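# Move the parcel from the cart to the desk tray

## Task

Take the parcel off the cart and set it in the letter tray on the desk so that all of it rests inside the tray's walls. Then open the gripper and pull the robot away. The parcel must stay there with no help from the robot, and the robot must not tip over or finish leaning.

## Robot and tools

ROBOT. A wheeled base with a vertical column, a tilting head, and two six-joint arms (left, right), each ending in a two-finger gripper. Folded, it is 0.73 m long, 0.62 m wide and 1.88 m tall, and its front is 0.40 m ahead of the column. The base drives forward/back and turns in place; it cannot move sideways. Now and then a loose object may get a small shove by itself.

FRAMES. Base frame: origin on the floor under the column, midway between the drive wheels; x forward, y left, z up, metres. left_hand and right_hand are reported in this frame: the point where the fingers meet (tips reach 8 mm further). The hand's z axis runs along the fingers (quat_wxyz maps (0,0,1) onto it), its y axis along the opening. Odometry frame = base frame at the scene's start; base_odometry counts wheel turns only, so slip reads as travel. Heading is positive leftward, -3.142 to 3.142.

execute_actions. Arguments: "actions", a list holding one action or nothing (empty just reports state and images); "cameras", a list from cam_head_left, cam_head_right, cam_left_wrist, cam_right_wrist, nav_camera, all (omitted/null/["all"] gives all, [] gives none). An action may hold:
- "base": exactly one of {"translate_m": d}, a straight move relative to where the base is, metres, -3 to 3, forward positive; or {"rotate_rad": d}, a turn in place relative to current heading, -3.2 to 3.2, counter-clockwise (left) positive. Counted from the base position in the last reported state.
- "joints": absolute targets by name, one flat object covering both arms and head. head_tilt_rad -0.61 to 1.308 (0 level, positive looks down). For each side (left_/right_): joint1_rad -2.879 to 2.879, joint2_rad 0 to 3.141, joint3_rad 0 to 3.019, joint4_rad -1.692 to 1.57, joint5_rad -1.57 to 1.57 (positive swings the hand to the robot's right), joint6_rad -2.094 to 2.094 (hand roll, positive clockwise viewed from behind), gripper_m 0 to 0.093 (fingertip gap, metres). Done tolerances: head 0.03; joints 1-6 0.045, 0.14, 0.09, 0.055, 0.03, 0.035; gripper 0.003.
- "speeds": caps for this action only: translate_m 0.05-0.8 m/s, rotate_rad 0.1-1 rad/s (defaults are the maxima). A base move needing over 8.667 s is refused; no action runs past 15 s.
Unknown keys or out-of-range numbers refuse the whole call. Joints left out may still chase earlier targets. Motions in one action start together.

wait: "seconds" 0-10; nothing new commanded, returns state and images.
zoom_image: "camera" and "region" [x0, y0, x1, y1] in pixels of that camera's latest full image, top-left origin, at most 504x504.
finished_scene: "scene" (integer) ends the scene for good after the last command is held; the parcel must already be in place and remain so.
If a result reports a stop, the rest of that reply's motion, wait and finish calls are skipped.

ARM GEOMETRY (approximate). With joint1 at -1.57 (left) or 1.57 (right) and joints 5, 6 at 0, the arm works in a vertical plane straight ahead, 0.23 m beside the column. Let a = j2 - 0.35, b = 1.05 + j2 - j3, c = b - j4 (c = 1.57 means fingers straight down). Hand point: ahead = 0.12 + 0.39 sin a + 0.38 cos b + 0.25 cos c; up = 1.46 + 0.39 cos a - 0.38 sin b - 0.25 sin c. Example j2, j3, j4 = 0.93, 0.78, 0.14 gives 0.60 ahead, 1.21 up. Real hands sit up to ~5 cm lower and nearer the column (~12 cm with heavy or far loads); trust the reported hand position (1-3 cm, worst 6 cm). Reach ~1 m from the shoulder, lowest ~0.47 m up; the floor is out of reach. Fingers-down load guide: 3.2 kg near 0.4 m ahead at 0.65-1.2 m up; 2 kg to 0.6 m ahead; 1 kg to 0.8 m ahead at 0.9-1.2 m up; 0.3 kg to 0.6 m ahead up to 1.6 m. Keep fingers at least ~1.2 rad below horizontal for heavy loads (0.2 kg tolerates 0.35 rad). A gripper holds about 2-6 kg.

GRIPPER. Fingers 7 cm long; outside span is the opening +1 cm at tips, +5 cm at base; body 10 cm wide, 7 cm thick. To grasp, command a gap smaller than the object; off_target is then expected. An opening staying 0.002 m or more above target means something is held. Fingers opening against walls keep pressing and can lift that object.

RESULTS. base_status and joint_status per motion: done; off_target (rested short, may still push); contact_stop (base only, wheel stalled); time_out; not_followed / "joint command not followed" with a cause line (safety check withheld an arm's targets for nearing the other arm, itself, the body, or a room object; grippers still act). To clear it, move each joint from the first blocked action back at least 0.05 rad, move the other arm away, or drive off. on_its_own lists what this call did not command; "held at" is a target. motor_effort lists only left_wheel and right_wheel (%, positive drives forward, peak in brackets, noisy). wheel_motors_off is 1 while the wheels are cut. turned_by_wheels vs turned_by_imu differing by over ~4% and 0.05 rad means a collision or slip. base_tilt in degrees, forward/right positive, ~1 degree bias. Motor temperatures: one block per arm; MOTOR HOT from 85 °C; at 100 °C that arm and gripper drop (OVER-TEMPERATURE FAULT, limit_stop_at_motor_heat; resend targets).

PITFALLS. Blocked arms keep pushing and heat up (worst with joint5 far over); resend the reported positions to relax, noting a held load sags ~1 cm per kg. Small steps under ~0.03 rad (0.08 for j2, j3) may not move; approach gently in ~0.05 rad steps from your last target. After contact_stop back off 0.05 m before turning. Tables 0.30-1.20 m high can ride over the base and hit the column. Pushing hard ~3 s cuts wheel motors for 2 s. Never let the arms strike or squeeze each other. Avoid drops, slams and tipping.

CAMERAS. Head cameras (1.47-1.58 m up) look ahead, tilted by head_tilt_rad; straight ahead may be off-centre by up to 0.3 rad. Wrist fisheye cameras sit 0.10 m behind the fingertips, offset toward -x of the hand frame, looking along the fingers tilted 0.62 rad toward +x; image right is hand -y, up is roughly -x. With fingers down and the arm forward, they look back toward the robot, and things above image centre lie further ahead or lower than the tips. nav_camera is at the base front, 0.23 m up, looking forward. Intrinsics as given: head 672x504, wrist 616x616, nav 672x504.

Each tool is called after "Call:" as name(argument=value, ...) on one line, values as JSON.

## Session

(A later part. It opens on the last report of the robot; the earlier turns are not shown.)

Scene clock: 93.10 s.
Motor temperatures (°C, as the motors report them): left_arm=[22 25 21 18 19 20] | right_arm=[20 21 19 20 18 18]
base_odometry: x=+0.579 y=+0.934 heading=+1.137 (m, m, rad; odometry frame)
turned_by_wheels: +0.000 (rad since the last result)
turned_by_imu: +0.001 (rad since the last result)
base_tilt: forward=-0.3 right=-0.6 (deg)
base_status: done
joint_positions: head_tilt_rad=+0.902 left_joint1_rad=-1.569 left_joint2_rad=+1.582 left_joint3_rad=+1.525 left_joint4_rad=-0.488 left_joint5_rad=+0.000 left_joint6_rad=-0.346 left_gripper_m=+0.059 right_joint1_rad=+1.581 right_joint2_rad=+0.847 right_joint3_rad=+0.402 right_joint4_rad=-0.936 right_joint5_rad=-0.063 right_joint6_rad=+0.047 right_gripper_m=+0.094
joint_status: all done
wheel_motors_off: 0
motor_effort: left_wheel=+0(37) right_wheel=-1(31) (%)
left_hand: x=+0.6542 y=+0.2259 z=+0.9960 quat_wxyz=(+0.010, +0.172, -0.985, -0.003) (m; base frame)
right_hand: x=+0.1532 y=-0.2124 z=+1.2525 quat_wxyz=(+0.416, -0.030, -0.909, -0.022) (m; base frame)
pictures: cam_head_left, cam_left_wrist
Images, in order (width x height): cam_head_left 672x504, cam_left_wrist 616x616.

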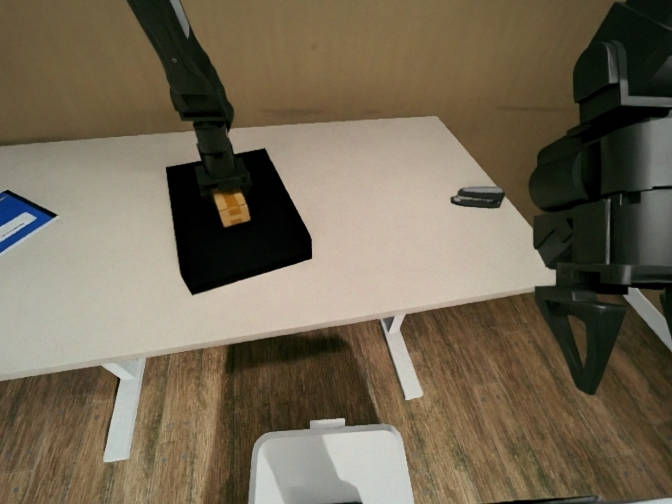

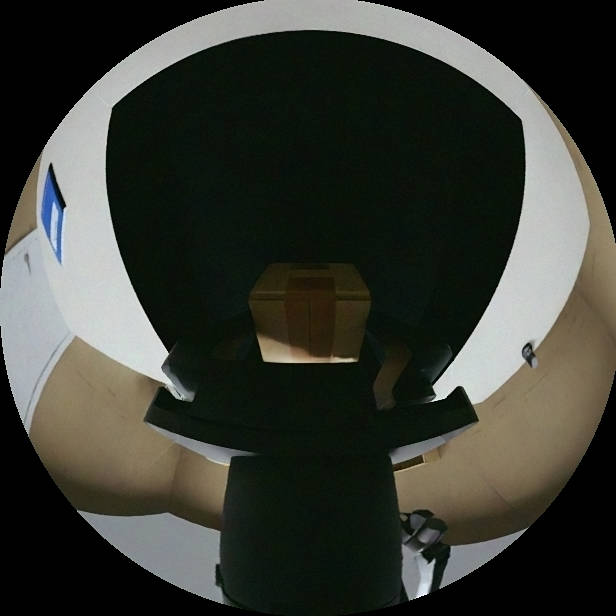

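Call:
execute_actions(actions=[{"joints": {"left_joint2_rad": 1.64, "left_joint3_rad": 1.6}}], cameras=[])

Call:
execute_actions(actions=[{"joints": {"left_joint2_rad": 1.675, "left_joint3_rad": 1.625}}], cameras=["cam_left_wrist"])

Scene clock: 95.63 s.
Motor temperatures (°C, as the motors report them): left_arm=[22 25 21 18 19 20] | right_arm=[20 21 19 20 18 18]
base_odometry: x=+0.579 y=+0.934 heading=+1.137 (m, m, rad; odometry frame)
turned_by_wheels: +0.000 (rad since the last result)
turned_by_imu: +0.001 (rad since the last result)
base_tilt: forward=-0.3 right=-0.5 (deg)
base_status: not commanded
joint_positions: head_tilt_rad=+0.902 left_joint1_rad=-1.569 left_joint2_rad=+1.631 left_joint3_rad=+1.573 left_joint4_rad=-0.488 left_joint5_rad=+0.000 left_joint6_rad=-0.346 left_gripper_m=+0.059 right_joint1_rad=+1.581 right_joint2_rad=+0.847 right_joint3_rad=+0.402 right_joint4_rad=-0.936 right_joint5_rad=-0.063 right_joint6_rad=+0.047 right_gripper_m=+0.094
joint_status: all done
wheel_motors_off: 0
motor_effort: left_wheel=+4(1) right_wheel=-1(1) (%)
left_hand: x=+0.6593 y=+0.2259 z=+0.9778 quat_wxyz=(+0.011, +0.172, -0.985, -0.003) (m; base frame)
right_hand: x=+0.1532 y=-0.2124 z=+1.2525 quat_wxyz=(+0.416, -0.030, -0.909, -0.022) (m; base frame)
pictures: none
No camera images: the call's "cameras" was empty. Leave "cameras" out to get every camera's image.

Scene clock: 96.23 s.
Motor temperatures (°C, as the motors report them): left_arm=[22 25 21 18 19 20] | right_arm=[20 21 19 20 18 18]
base_odometry: x=+0.579 y=+0.934 heading=+1.137 (m, m, rad; odometry frame)
turned_by_wheels: +0.000 (rad since the last result)
turned_by_imu: +0.000 (rad since the last result)
base_tilt: forward=-0.3 right=-0.5 (deg)
base_status: not commanded
joint_positions: head_tilt_rad=+0.902 left_joint1_rad=-1.569 left_joint2_rad=+1.654 left_joint3_rad=+1.595 left_joint4_rad=-0.488 left_joint5_rad=-0.001 left_joint6_rad=-0.346 left_gripper_m=+0.059 right_joint1_rad=+1.581 right_joint2_rad=+0.847 right_joint3_rad=+0.402 right_joint4_rad=-0.936 right_joint5_rad=-0.063 right_joint6_rad=+0.047 right_gripper_m=+0.094
joint_status: all done
wheel_motors_off: 0
motor_effort: left_wheel=+0(2) right_wheel=+0(0) (%)
left_hand: x=+0.6606 y=+0.2261 z=+0.9687 quat_wxyz=(+0.011, +0.173, -0.985, -0.003) (m; base frame)
right_hand: x=+0.1532 y=-0.2124 z=+1.2525 quat_wxyz=(+0.416, -0.030, -0.909, -0.022) (m; base frame)
pictures: cam_left_wrist
Images, in order (width x height): cam_left_wrist 616x616.

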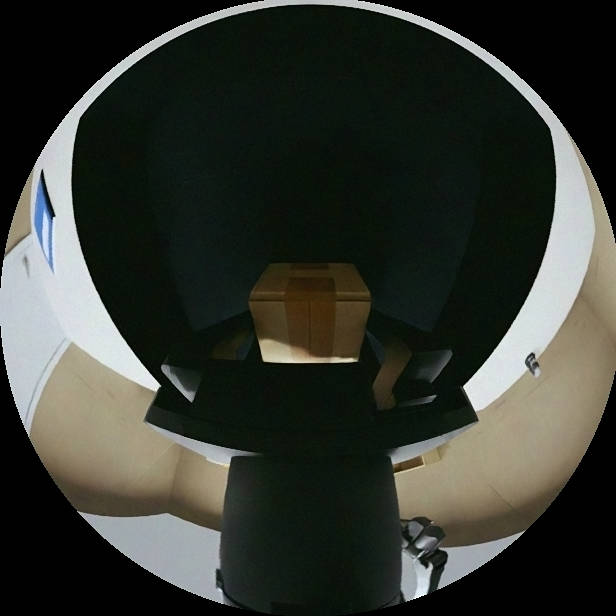

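At the tray floor now (matches the expected contact height). Release and retreat.

Call:
execute_actions(actions=[{"joints": {"left_gripper_m": 0.092, "left_joint2_rad": 1.654, "left_joint3_rad": 1.595}}], cameras=["cam_left_wrist"])

Call:
execute_actions(actions=[{"joints": {"left_joint2_rad": 1.25, "left_joint3_rad": 1.33, "left_joint4_rad": -0.59}}], cameras=[])

Call:
execute_actions(actions=[{"base": {"translate_m": -0.5}, "joints": {"left_joint2_rad": 0.93, "left_joint3_rad": 0.41, "left_joint4_rad": -0.93, "left_joint6_rad": 0, "head_tilt_rad": 0.7}}], cameras=["cam_head_left", "cam_head_right"])

Scene clock: 100.90 s.
Motor temperatures (°C, as the motors report them): left_arm=[22 25 21 18 19 20] | right_arm=[20 21 19 20 18 18]
base_odometry: x=+0.579 y=+0.934 heading=+1.137 (m, m, rad; odometry frame)
turned_by_wheels: +0.000 (rad since the last result)
turned_by_imu: +0.001 (rad since the last result)
base_tilt: forward=-0.3 right=-0.6 (deg)
base_status: not commanded
joint_positions: head_tilt_rad=+0.902 left_joint1_rad=-1.569 left_joint2_rad=+1.654 left_joint3_rad=+1.595 left_joint4_rad=-0.488 left_joint5_rad=-0.001 left_joint6_rad=-0.346 left_gripper_m=+0.092 right_joint1_rad=+1.581 right_joint2_rad=+0.847 right_joint3_rad=+0.402 right_joint4_rad=-0.936 right_joint5_rad=-0.063 right_joint6_rad=+0.047 right_gripper_m=+0.094
joint_status: all done
wheel_motors_off: 0
motor_effort: left_wheel=+1(2) right_wheel=+0(0) (%)
left_hand: x=+0.6606 y=+0.2261 z=+0.9687 quat_wxyz=(+0.011, +0.173, -0.985, -0.003) (m; base frame)
right_hand: x=+0.1532 y=-0.2124 z=+1.2525 quat_wxyz=(+0.416, -0.030, -0.909, -0.022) (m; base frame)
pictures: cam_left_wrist
Images, in order (width x height): cam_left_wrist 616x616.

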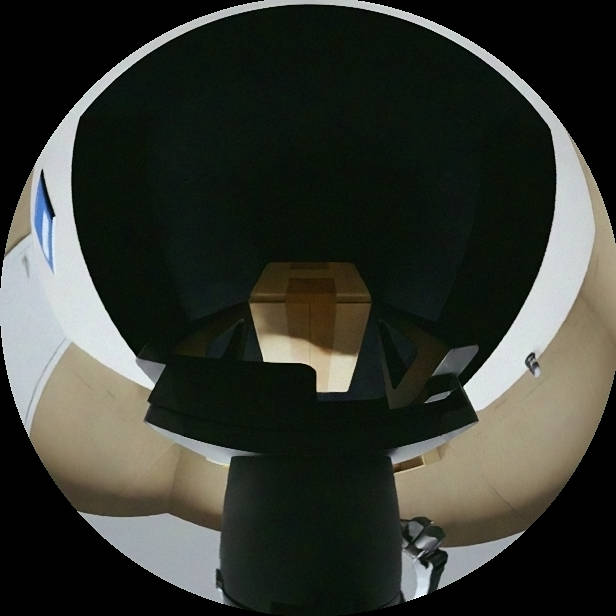

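Scene clock: 102.30 s.
Motor temperatures (°C, as the motors report them): left_arm=[22 25 21 18 19 20] | right_arm=[20 21 19 20 18 18]
base_odometry: x=+0.579 y=+0.934 heading=+1.137 (m, m, rad; odometry frame)
turned_by_wheels: +0.000 (rad since the last result)
turned_by_imu: +0.000 (rad since the last result)
base_tilt: forward=-0.3 right=-0.6 (deg)
base_status: not commanded
joint_positions: head_tilt_rad=+0.902 left_joint1_rad=-1.569 left_joint2_rad=+1.237 left_joint3_rad=+1.328 left_joint4_rad=-0.584 left_joint5_rad=-0.001 left_joint6_rad=-0.346 left_gripper_m=+0.092 right_joint1_rad=+1.581 right_joint2_rad=+0.847 right_joint3_rad=+0.402 right_joint4_rad=-0.936 right_joint5_rad=-0.063 right_joint6_rad=+0.047 right_gripper_m=+0.094
joint_status: all done
wheel_motors_off: 0
motor_effort: left_wheel=+2(0) right_wheel=-1(1) (%)
left_hand: x=+0.6512 y=+0.2257 z=+1.1405 quat_wxyz=(-0.016, +0.173, -0.985, +0.002) (m; base frame)
right_hand: x=+0.1532 y=-0.2124 z=+1.2525 quat_wxyz=(+0.416, -0.030, -0.909, -0.022) (m; base frame)
pictures: none
No camera images: the call's "cameras" was empty. Leave "cameras" out to get every camera's image.

Scene clock: 104.70 s.
Motor temperatures (°C, as the motors report them): left_arm=[22 25 21 18 19 20] | right_arm=[20 21 19 20 18 18]
base_odometry: x=+0.368 y=+0.480 heading=+1.137 (m, m, rad; odometry frame)
turned_by_wheels: +0.000 (rad since the last result)
turned_by_imu: -0.001 (rad since the last result)
base_tilt: forward=-0.3 right=-0.6 (deg)
base_status: done
joint_positions: head_tilt_rad=+0.716 left_joint1_rad=-1.569 left_joint2_rad=+0.934 left_joint3_rad=+0.402 left_joint4_rad=-0.916 left_joint5_rad=-0.001 left_joint6_rad=-0.014 left_gripper_m=+0.092 right_joint1_rad=+1.581 right_joint2_rad=+0.847 right_joint3_rad=+0.399 right_joint4_rad=-0.936 right_joint5_rad=-0.063 right_joint6_rad=+0.047 right_gripper_m=+0.094
joint_status: all done
wheel_motors_off: 0
motor_effort: left_wheel=-1(35) right_wheel=-2(32) (%)
left_hand: x=+0.1377 y=+0.2251 z=+1.2466 quat_wxyz=(+0.446, +0.007, -0.895, -0.004) (m; base frame)
right_hand: x=+0.1515 y=-0.2124 z=+1.2530 quat_wxyz=(+0.417, -0.030, -0.908, -0.022) (m; base frame)
pictures: cam_head_left, cam_head_right
Images, in order (width x height): cam_head_left 672x504, cam_head_right 672x504.

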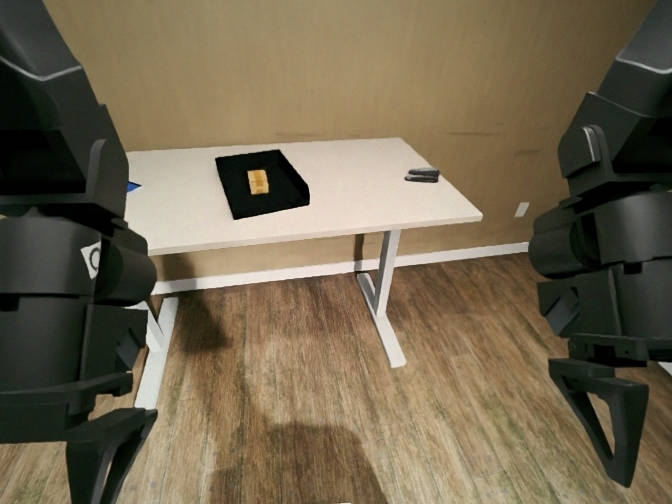

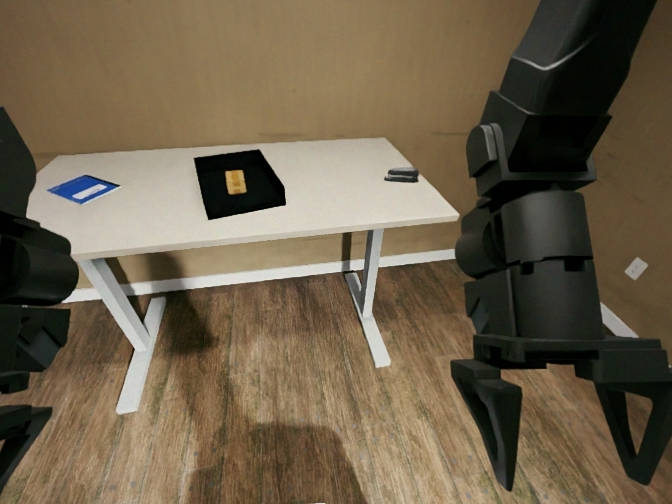

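Call:
finished_scene(scene=2)

The scene is finished: the task was done.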